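# Bring two red balls to rest beside separate grippers

## Task

Finish with each of the two red balls lying very near the grasp point of its own gripper (one ball per gripper), with neither gripper holding or carrying anything, both stands still upright, and the arrangement staying put without the robot supporting it.

## Robot and tools

Robot: two six-joint arms, left_arm and right_arm, each ending in a parallel gripper. Root poses in the scene frame: left_arm at (+0.153, +0.447, +0.112) m, quat_wxyz (+0.761, 0, 0, -0.648); right_arm at (+0.141, -0.443, +0.105) m, quat_wxyz (+0.689, 0, 0, +0.725). Joint ranges (rad), base to hand: waist -3.054..3.054, shoulder 0..3.142, elbow 0..2.356, wrist pitch -1.571..1.571, wrist yaw -1.571..1.571, wrist roll -3.142..3.142.

Scene frame: origin at the table centre, +z up, table surface at z = +0.020 m. The arms face each other across the table; left_arm's base is on the +y side. The words left and right are arm names only, not image sides. On each gripper the fingers extend along its +x axis and close along its y axis. The grasp point is end_effector_position, the spot between the finger pads, some 3 to 4 cm short of the tips.

Row format (shared by both motion tools): 16 numbers, always all of them even if one arm is idle: left_arm x, y, z, qw, qx, qy, qz, opening, then right_arm in the same order. x, y, z are an absolute target for that gripper's end_effector_position in metres, scene frame; qw..qz are an absolute target orientation (w first), scene frame. Opening is a number from -1 to 1: +1 is fully open (0.088 m), empty fingers touch near -0.80, and values below that change nothing. Closing fully takes at least about 0.5 s. To keep a hand's orientation fixed, repeat one chosen quaternion in every row rather than copying the possibly drifted reported one.

execute_actions(actions): a list of actions; each action is a list of up to 15 rows, one row per 1/30 s step, so an action lasts 0.5 s; if fewer rows are given the final row is repeated to fill 15 steps. An empty list simply returns the current state and images. Any target lying over 0.6 m from the gripper's position at the action's start, measured along any of that gripper's own axes, makes the action refused for both arms; if the first action fails that test against the last reported state, or any action is malformed, nothing in the call runs.

move(target, speed, blocking): target is one 16-number row as above. Each hand follows a straight line to its pose, turning the shorter way, and both finish together; duration 0.5 to 10 s, cut off at 10 s. speed is each path's top speed in m/s, 0.002 to 0.5 (default 0.25), with turning capped at twice that in rad/s. Openings are applied at the start. Paths do not avoid obstacles or the other arm; hands lag, wander, and can overshoot speed, especially near full stretch. Faster moves and targets set deeper past a contact press harder. blocking=false returns after 0.5 s while motion continues; until a later result shows it ended, other moves and execute_actions are rejected, so use wait(0) or stop. The result adds a move: line with the ending (done, off_target, moving, held, fault; naming one arm means the other finished fine), limits (paced = the sent pose was clipped; held = a check blocked steps, after which the arm may jump faster), and each hand's distance from its pose.

wait(seconds): 0 to 10; the arms keep their last command; a running move continues and the wait stops early when it ends. stop(): brakes a running move (needs some room; fingers continue). zoom_image(camera, region): camera is cam_high, cam_low, cam_left_wrist or cam_right_wrist (all 672x504); region is [x0, y0, x1, y1] in pixels from the top-left, no larger than 504 by 504. read_manual(section): only "licences", no motion. finished_scene(scene): pass the number of the scene being closed; irreversible, and the goal must already hold steadily.

Control behaviour: each step the commanded pose is clipped to within 70 mm and 16 degrees of the measured pose, then joints follow by damped inverse kinematics, favouring position over orientation. After an action an arm only continues as far as its last clipped pose, so distant targets need further commands. Friction can leave a hand short or tilted, and tiny moves may not register; check position and orientation after each move and correct. To keep an arm still, resend its full last reported pose plus the desired opening every call. The simulation keeps running while you compose replies, holding the last command.

Results: a state line per arm with gripper position, quat_wxyz and velocities (printed position can be off, more at long reach); Hand target lines showing the pose currently being driven toward; pose unreachable lines when the clearance check altered or blocked an arm's command; step readings of end_effector_position with HELD marking steps where that arm was held back (not given for move or wait); grip_measured on the opening scale, and the last Joint positions entry per arm in metres. Readings may be off by about 1 mm, and read up to 0.061 narrower while squeezing something hard. Fingers settle where grip_measured equals the command; commanding about 0.07 below the measured width grips firmly, less grips gently. Parts thinner than about 3 mm get proportionally less force. Pad force tops out around 34 to 49 N, with a brief spike at first contact. MOTOR HOT appears from 50 C; at 95 C an OVER-TEMPERATURE FAULT holds the arm, and if it does not cool within 30 to 60 s the arm and gripper go limp.

Avoid: arms striking or shoving each other; contact torque reaching a joint limit (waist 17.2, shoulder 21.3, elbow 21.3, wrist pitch 5.61, wrist yaw 5.59, wrist roll 5.24 N m, held weight included), which freezes that arm for 10 s and drops the rest of the call; knocking anything off the table; toppling a stand; dropping, slamming or hard pushing. Occasional outside tugs on held parts or nudges to loose objects can occur. Smooth, low-effort motion is preferred.

Each tool is called after "Emit:" as name([rows], argument=value, ...), one row to a line, values as JSON.

## Session

Emit:
execute_actions(actions=[])

Scene clock: 0.00 s.
left_arm: end_effector_position=(+0.1047, +0.1090, +0.2251) grip_measured=+0.995 end_effector_quat_wxyz=(+0.618, +0.358, +0.174, -0.678) end_effector_velocity=(+0.001, +0.004, -0.005) end_effector_angular_velocity=(+0.025, -0.006, +0.008) | right_arm: end_effector_position=(-0.3315, -0.2666, +0.2783) grip_measured=+1.000 end_effector_quat_wxyz=(+0.176, -0.404, -0.261, +0.859) end_effector_velocity=(-0.000, -0.000, +0.002) end_effector_angular_velocity=(+0.020, -0.005, +0.010)
Joint positions: left_arm=[-0.378  1.318  0.704 -0.177 -0.176  0.119  0.088] | right_arm=[ 1.265  1.854  1.417 -0.259  0.35  -0.556  0.088]
Joint velocities: left_arm=[-0.002  0.002 -0.002 -0.022 -0.007 -0.007 -0.   ] | right_arm=[ 0.002 -0.002 -0.002  0.007  0.007 -0.022  0.   ]
Motor temperatures (°C, as the motors report them): left_arm=[26 27 30 28 26 27] | right_arm=[28 29 29 29 29 28]
Heat: left arm: hottest elbow 30 °C (+0.0 °C/min); right arm: hottest shoulder 29 °C (+0.0 °C/min).
Hand target (left_arm): +0.105, +0.109, +0.225; +0.618, +0.358, +0.174, -0.678
Hand target (right_arm): -0.332, -0.267, +0.278; +0.176, -0.404, -0.261, +0.859

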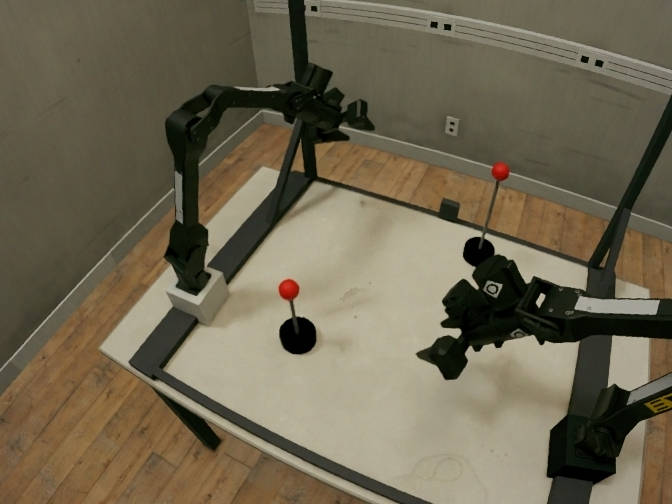

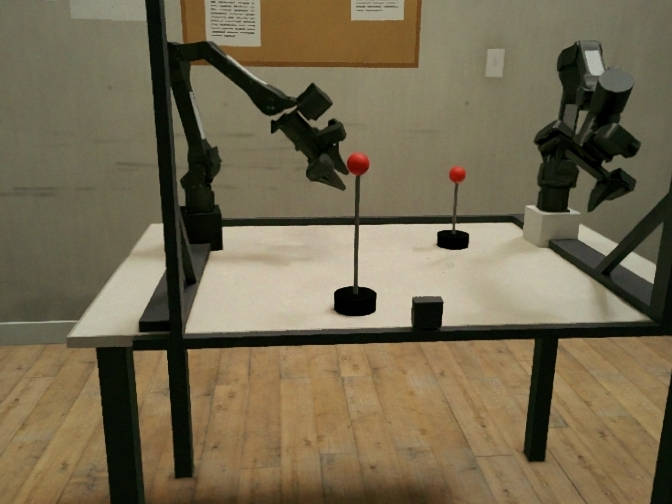

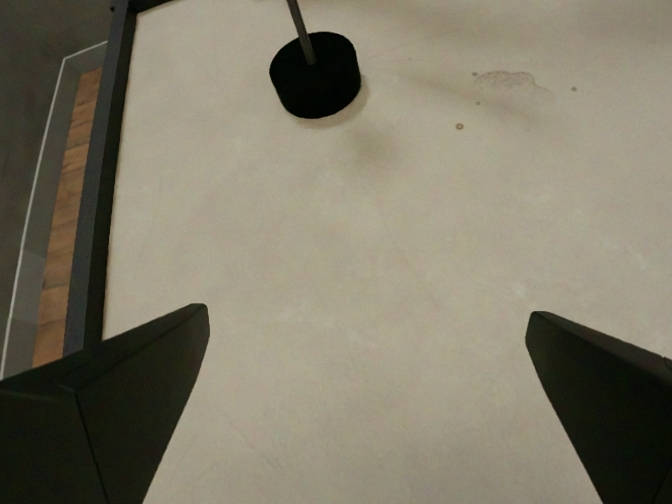

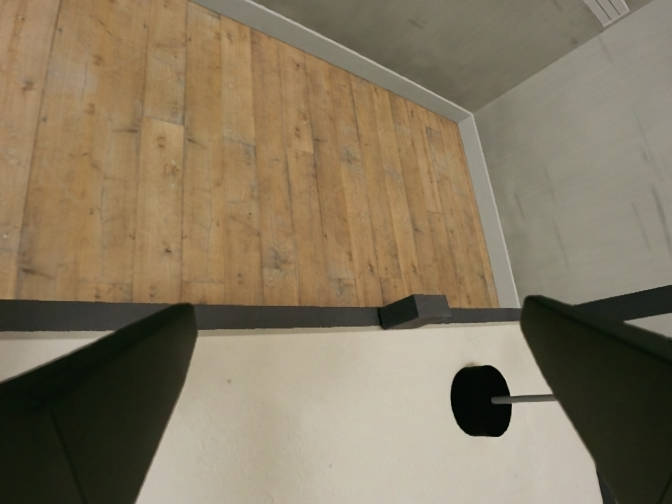

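Emit:
move(target=[-0.205,0.192,0.36,0.296,0.247,0.079,-0.920,1,0.133,-0.285,0.315,0.616,-0.332,0.321,0.638,1], speed=0.3)

Scene clock: 12.70 s.
left_arm: end_effector_position=(-0.2013, +0.1932, +0.3610) grip_measured=+0.995 end_effector_quat_wxyz=(+0.298, +0.245, +0.084, -0.919) end_effector_velocity=(-0.000, -0.000, -0.003) end_effector_angular_velocity=(+0.014, +0.007, +0.015) | right_arm: end_effector_position=(+0.1331, -0.2853, +0.3143) grip_measured=+1.000 end_effector_quat_wxyz=(+0.615, -0.334, +0.325, +0.636) end_effector_velocity=(+0.001, +0.002, +0.001) end_effector_angular_velocity=(+0.006, +0.010, +0.009)
Joint positions: left_arm=[-1.11   1.475  1.204 -0.253 -0.003 -0.012  0.088] | right_arm=[ 0.012  0.674  0.935 -1.232  0.015  0.027  0.088]
Joint velocities: left_arm=[-0.002  0.002 -0.007  0.007 -0.007 -0.022 -0.   ] | right_arm=[-0.042  0.002  0.002  0.007 -0.037 -0.037  0.   ]
Motor temperatures (°C, as the motors report them): left_arm=[26 28 33 29 26 27] | right_arm=[28 32 31 30 29 28]
Heat: left arm: hottest elbow 33 °C (+14.2 °C/min); right arm: hottest shoulder 32 °C (+14.2 °C/min).
Hand target (left_arm): -0.205, +0.193, +0.361; -0.294, -0.246, -0.083, +0.920
Hand target (right_arm): +0.133, -0.285, +0.316; +0.614, -0.333, +0.326, +0.638
Off the commanded pose (left_arm): 0.004 m, 1 deg.
Off the commanded pose (right_arm): 0.001 m, 1 deg.
move: done

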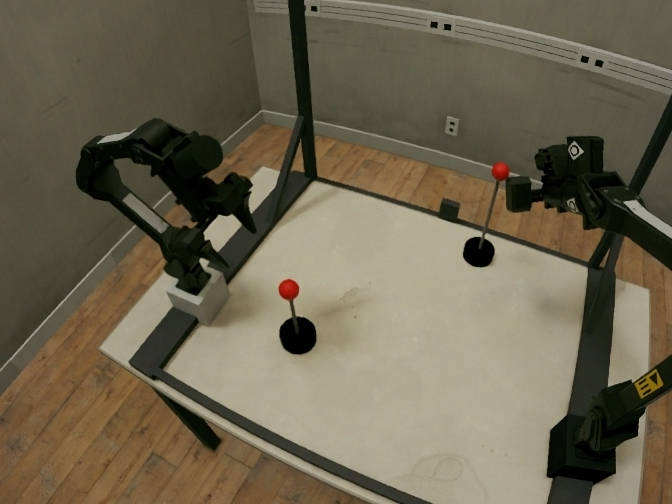

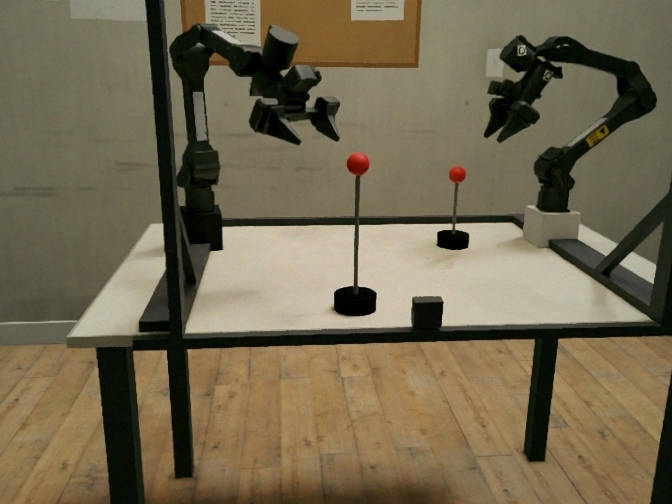

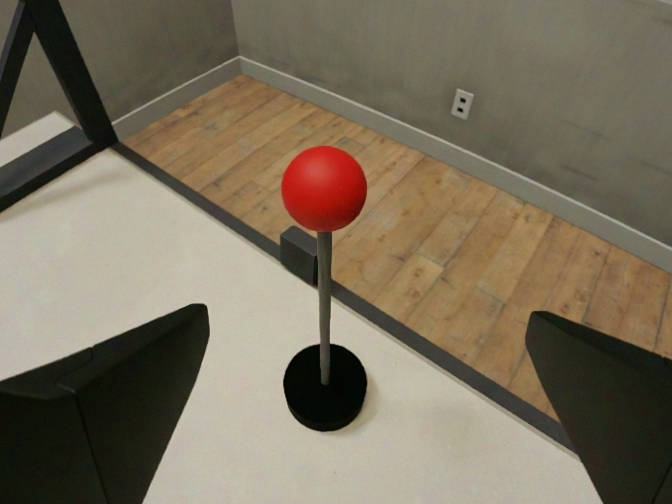

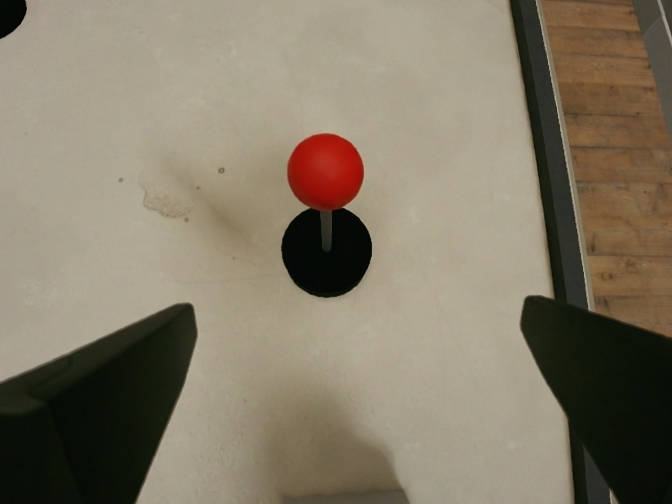

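Emit:
move(target=[-0.250,0.140,0.338,0.296,0.247,0.079,-0.920,1,0.119,-0.228,0.250,0.616,-0.332,0.321,0.638,1], speed=0.2)

Scene clock: 18.43 s.
left_arm: end_effector_position=(-0.2478, +0.1428, +0.3412) grip_measured=+0.995 end_effector_quat_wxyz=(+0.297, +0.244, +0.079, -0.920) end_effector_velocity=(-0.002, +0.002, -0.004) end_effector_angular_velocity=(+0.016, -0.004, -0.005) | right_arm: end_effector_position=(+0.1187, -0.2273, +0.2551) grip_measured=+1.000 end_effector_quat_wxyz=(+0.617, -0.327, +0.317, +0.642) end_effector_velocity=(-0.000, -0.002, -0.004) end_effector_angular_velocity=(-0.018, -0.001, +0.008)
Joint positions: left_arm=[-1.072  1.734  1.39  -0.176  0.03   0.018  0.088] | right_arm=[ 0.092  0.818  0.701 -0.831  0.058  0.087  0.088]
Joint velocities: left_arm=[-0.002  0.007  0.002 -0.007  0.007 -0.007 -0.   ] | right_arm=[-0.002  0.002 -0.007 -0.007 -0.007 -0.007  0.   ]
Motor temperatures (°C, as the motors report them): left_arm=[26 29 35 30 26 27] | right_arm=[28 31 32 30 29 28]
Heat: left arm: hottest elbow 35 °C (+16.3 °C/min); right arm: hottest elbow 32 °C (+9.8 °C/min).
Hand target (left_arm): -0.250, +0.140, +0.338; -0.296, -0.247, -0.079, +0.919
Hand target (right_arm): +0.119, -0.228, +0.250; +0.616, -0.332, +0.321, +0.638
Off the commanded pose (left_arm): 0.005 m, 0 deg.
Off the commanded pose (right_arm): 0.005 m, 1 deg.
move: done

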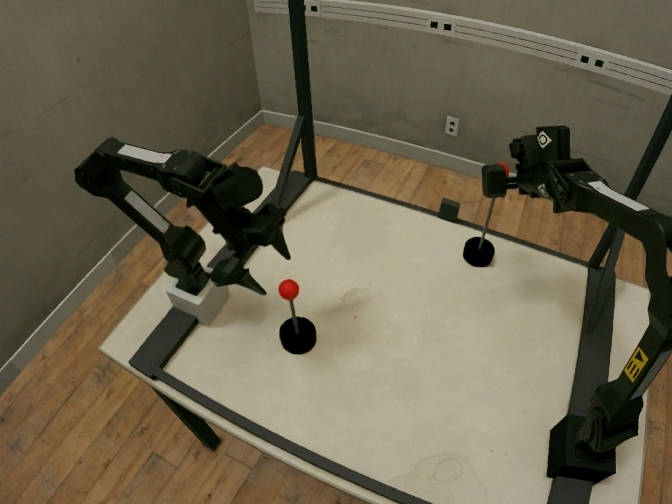

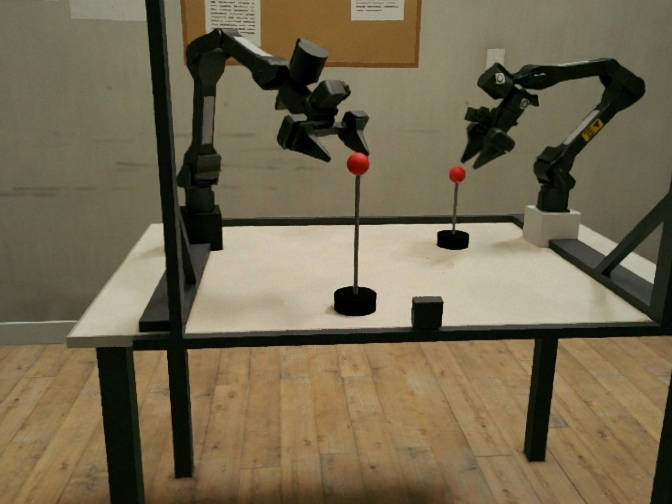

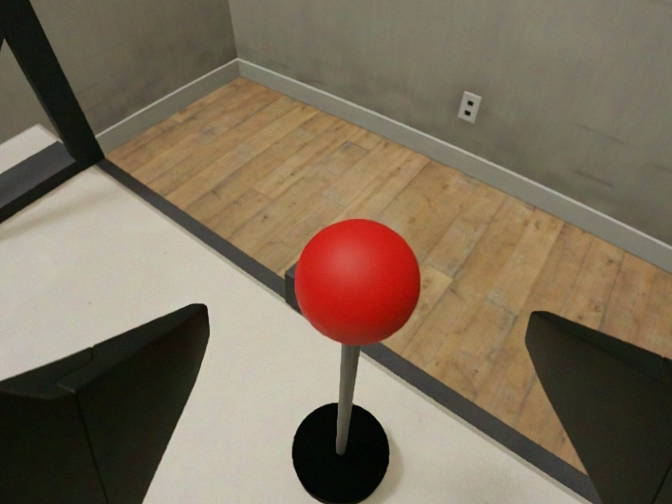

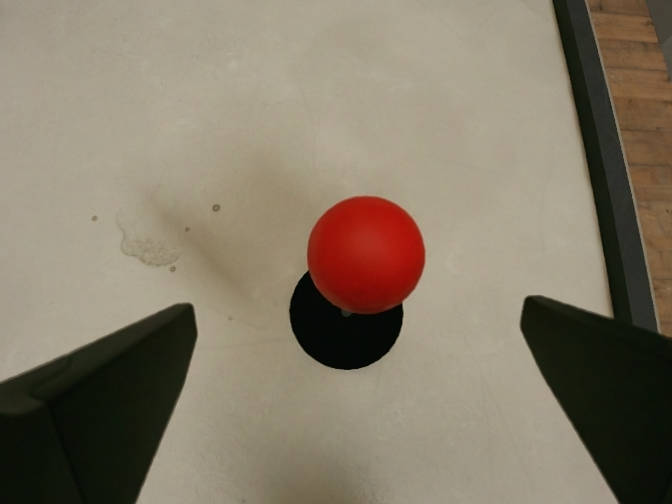

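Emit:
move(target=[-0.288,0.111,0.309,0.296,0.247,0.079,-0.920,1,0.121,-0.188,0.195,0.616,-0.332,0.321,0.638,1], speed=0.1)

Scene clock: 22.03 s.
left_arm: end_effector_position=(-0.2858, +0.1133, +0.3134) grip_measured=+0.995 end_effector_quat_wxyz=(+0.297, +0.244, +0.079, -0.920) end_effector_velocity=(+0.003, +0.002, -0.001) end_effector_angular_velocity=(+0.002, -0.019, +0.000) | right_arm: end_effector_position=(+0.1208, -0.1859, +0.2007) grip_measured=+1.000 end_effector_quat_wxyz=(+0.620, -0.327, +0.316, +0.640) end_effector_velocity=(+0.003, -0.002, -0.002) end_effector_angular_velocity=(-0.011, -0.011, -0.006)
Joint positions: left_arm=[-1.072  1.93   1.528 -0.117  0.03   0.018  0.088] | right_arm=[ 0.051  1.033  0.562 -0.474  0.041  0.056  0.088]
Joint velocities: left_arm=[-0.002 -0.007 -0.002 -0.022 -0.007  0.007 -0.   ] | right_arm=[-0.007  0.002 -0.002 -0.007  0.007 -0.007  0.   ]
Motor temperatures (°C, as the motors report them): left_arm=[26 30 36 31 26 27] | right_arm=[28 31 32 31 29 28]
Heat: left arm: hottest elbow 36 °C (+16.3 °C/min); right arm: hottest elbow 32 °C (+8.2 °C/min).
Hand target (left_arm): -0.288, +0.111, +0.309; -0.296, -0.247, -0.079, +0.919
Hand target (right_arm): +0.121, -0.188, +0.195; +0.616, -0.332, +0.321, +0.638
Off the commanded pose (left_arm): 0.005 m, 0 deg.
Off the commanded pose (right_arm): 0.006 m, 1 deg.
move: done

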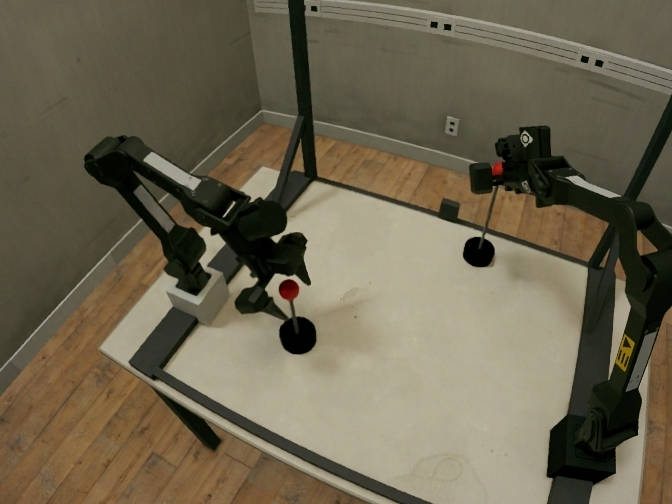

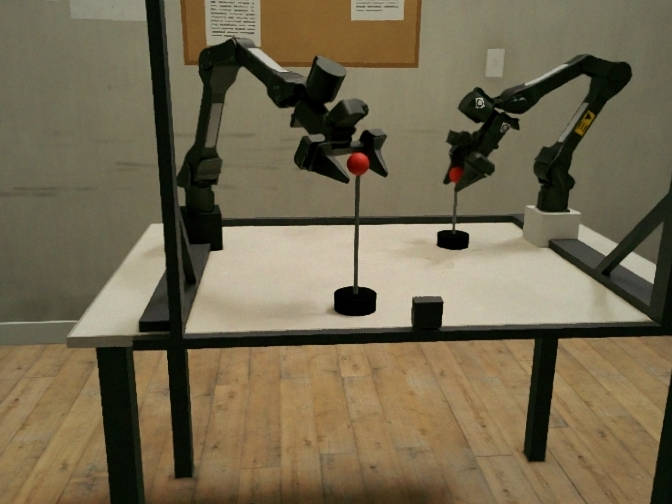

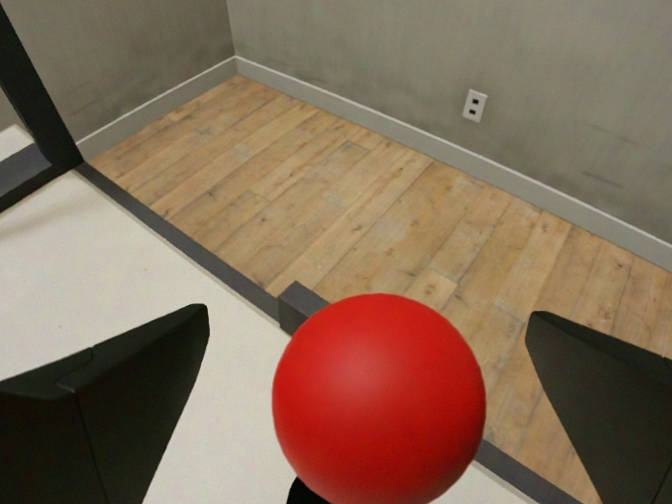

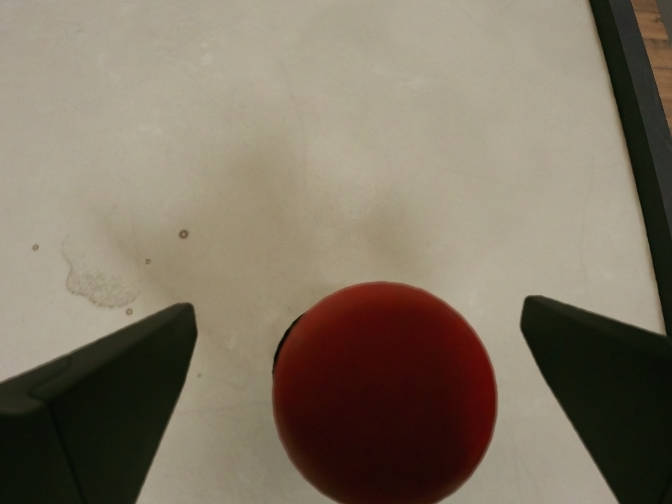

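Emit:
move(target=[-0.288,0.111,0.309,0.296,0.247,0.079,-0.920,1,0.127,-0.189,0.197,0.616,-0.332,0.321,0.638,1], speed=0.05)

Scene clock: 24.17 s.
left_arm: end_effector_position=(-0.2858, +0.1133, +0.3134) grip_measured=+0.995 end_effector_quat_wxyz=(+0.297, +0.244, +0.079, -0.920) end_effector_velocity=(+0.003, +0.000, -0.004) end_effector_angular_velocity=(+0.010, -0.020, +0.020) | right_arm: end_effector_position=(+0.1268, -0.1869, +0.1996) grip_measured=+1.000 end_effector_quat_wxyz=(+0.619, -0.330, +0.318, +0.638) end_effector_velocity=(-0.000, -0.002, -0.001) end_effector_angular_velocity=(-0.008, +0.013, +0.006)
Joint positions: left_arm=[-1.072  1.93   1.528 -0.117  0.03   0.018  0.088] | right_arm=[ 0.017  1.033  0.562 -0.482  0.021  0.028  0.088]
Joint velocities: left_arm=[-0.002 -0.002 -0.002 -0.022 -0.022 -0.007 -0.   ] | right_arm=[-0.012 -0.002 -0.002 -0.007 -0.022 -0.007  0.   ]
Motor temperatures (°C, as the motors report them): left_arm=[26 30 37 31 26 27] | right_arm=[28 31 32 31 29 28]
Heat: left arm: hottest elbow 37 °C (+17.4 °C/min); right arm: hottest elbow 32 °C (+7.4 °C/min).
Hand target (left_arm): -0.288, +0.111, +0.309; -0.296, -0.247, -0.079, +0.919
Hand target (right_arm): +0.127, -0.189, +0.197; +0.616, -0.332, +0.321, +0.638
Off the commanded pose (left_arm): 0.005 m, 0 deg.
Off the commanded pose (right_arm): 0.003 m, 0 deg.
move: done

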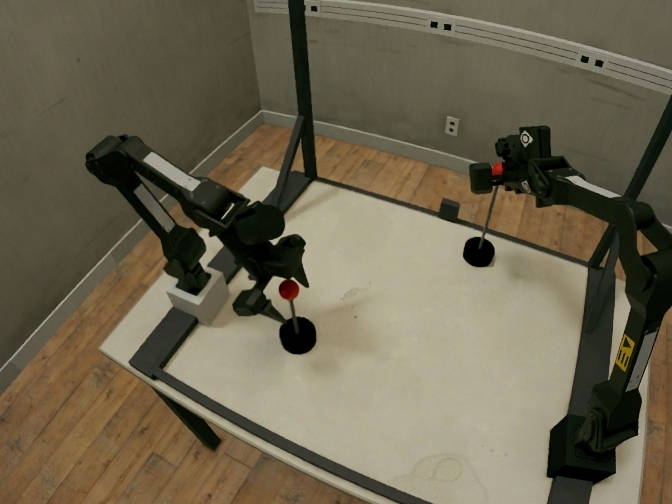

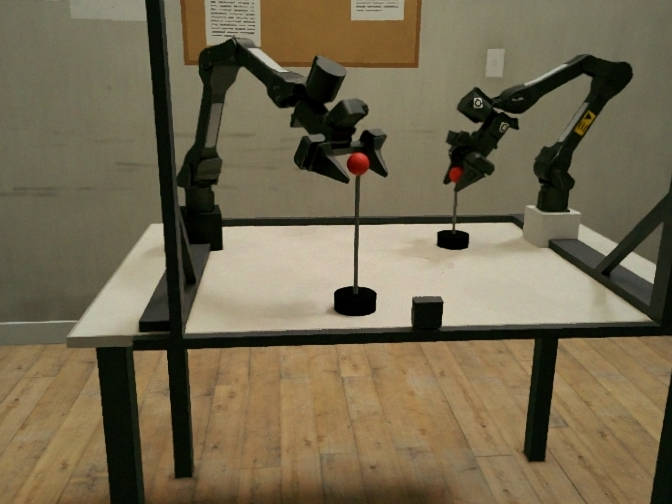

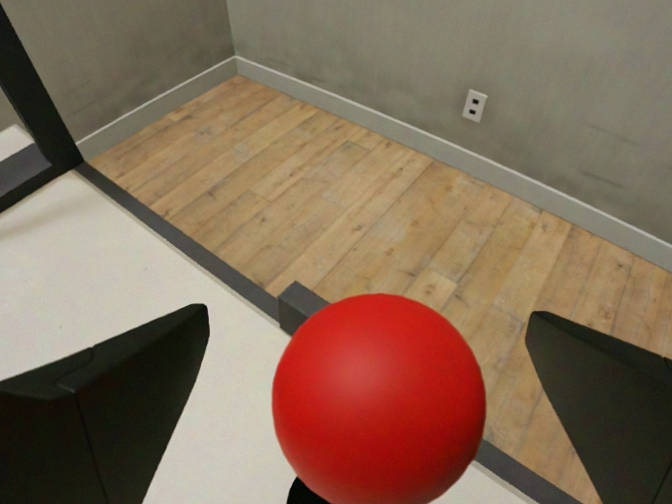

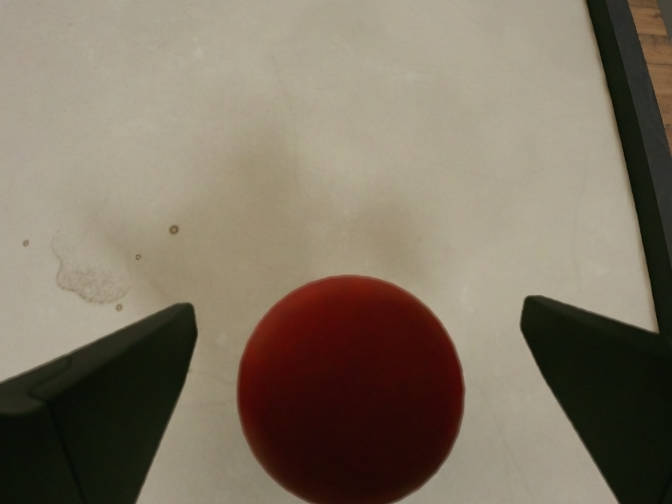

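Emit:
move(target=[-0.288,0.111,0.309,0.296,0.247,0.079,-0.920,1,0.123,-0.190,0.198,0.616,-0.332,0.321,0.638,1], speed=0.05)

Scene clock: 25.87 s.
left_arm: end_effector_position=(-0.2858, +0.1133, +0.3134) grip_measured=+0.995 end_effector_quat_wxyz=(+0.297, +0.244, +0.079, -0.920) end_effector_velocity=(+0.001, +0.001, -0.001) end_effector_angular_velocity=(+0.007, -0.004, +0.008) | right_arm: end_effector_position=(+0.1229, -0.1884, +0.1988) grip_measured=+1.000 end_effector_quat_wxyz=(+0.615, -0.331, +0.321, +0.640) end_effector_velocity=(+0.001, -0.002, -0.000) end_effector_angular_velocity=(-0.002, -0.002, -0.008)
Joint positions: left_arm=[-1.072  1.93   1.528 -0.117  0.03   0.018  0.088] | right_arm=[ 0.034  1.033  0.562 -0.489  0.025  0.04   0.088]
Joint velocities: left_arm=[-0.002 -0.002 -0.002 -0.007 -0.007 -0.007 -0.   ] | right_arm=[ 0.002 -0.007 -0.002 -0.007  0.007  0.007  0.   ]
Motor temperatures (°C, as the motors report them): left_arm=[26 31 37 31 26 27] | right_arm=[28 30 32 31 29 28]
Heat: left arm: hottest elbow 37 °C (+16.2 °C/min); right arm: hottest elbow 32 °C (+7.0 °C/min).
Hand target (left_arm): -0.288, +0.111, +0.309; -0.296, -0.247, -0.079, +0.919
Hand target (right_arm): +0.123, -0.190, +0.198; +0.616, -0.332, +0.321, +0.638
Off the commanded pose (left_arm): 0.005 m, 0 deg.
Off the commanded pose (right_arm): 0.002 m, 0 deg.
move: done

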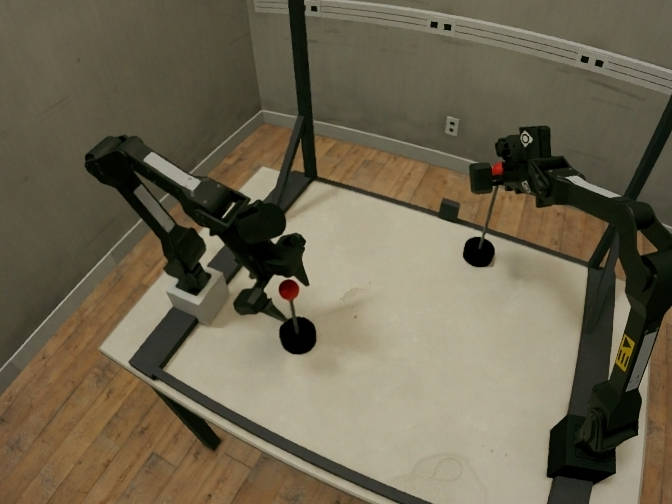

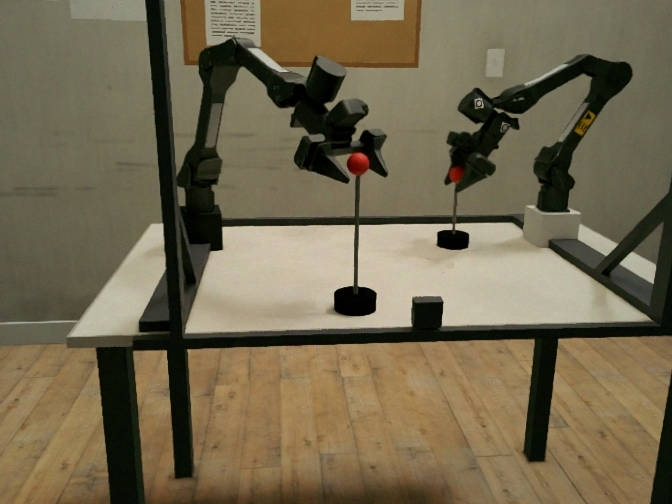

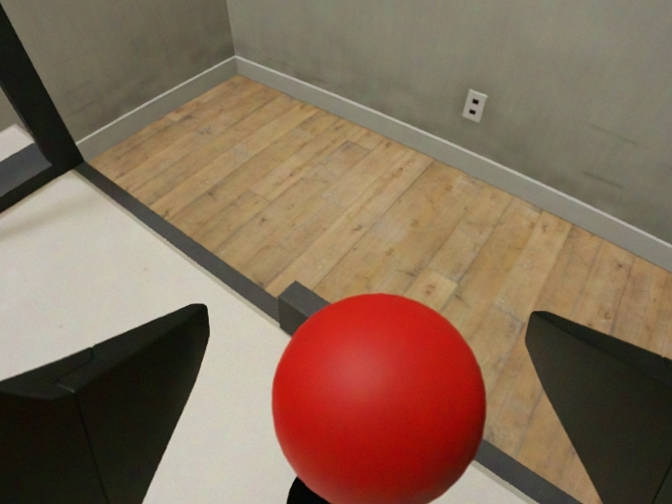

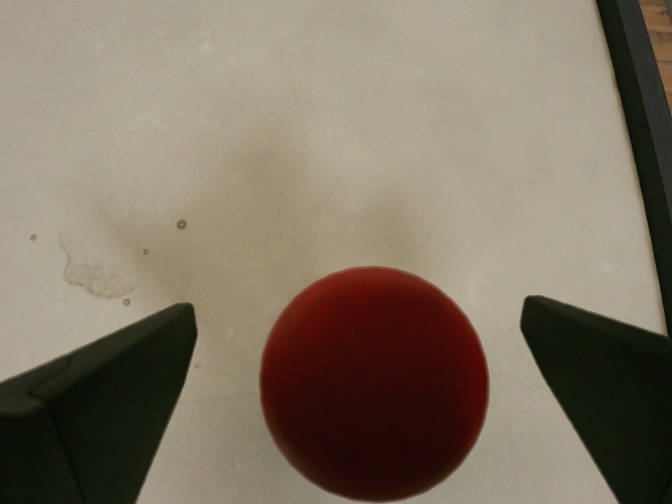

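Emit:
finished_scene(scene=2)

The scene is finished: the task was done.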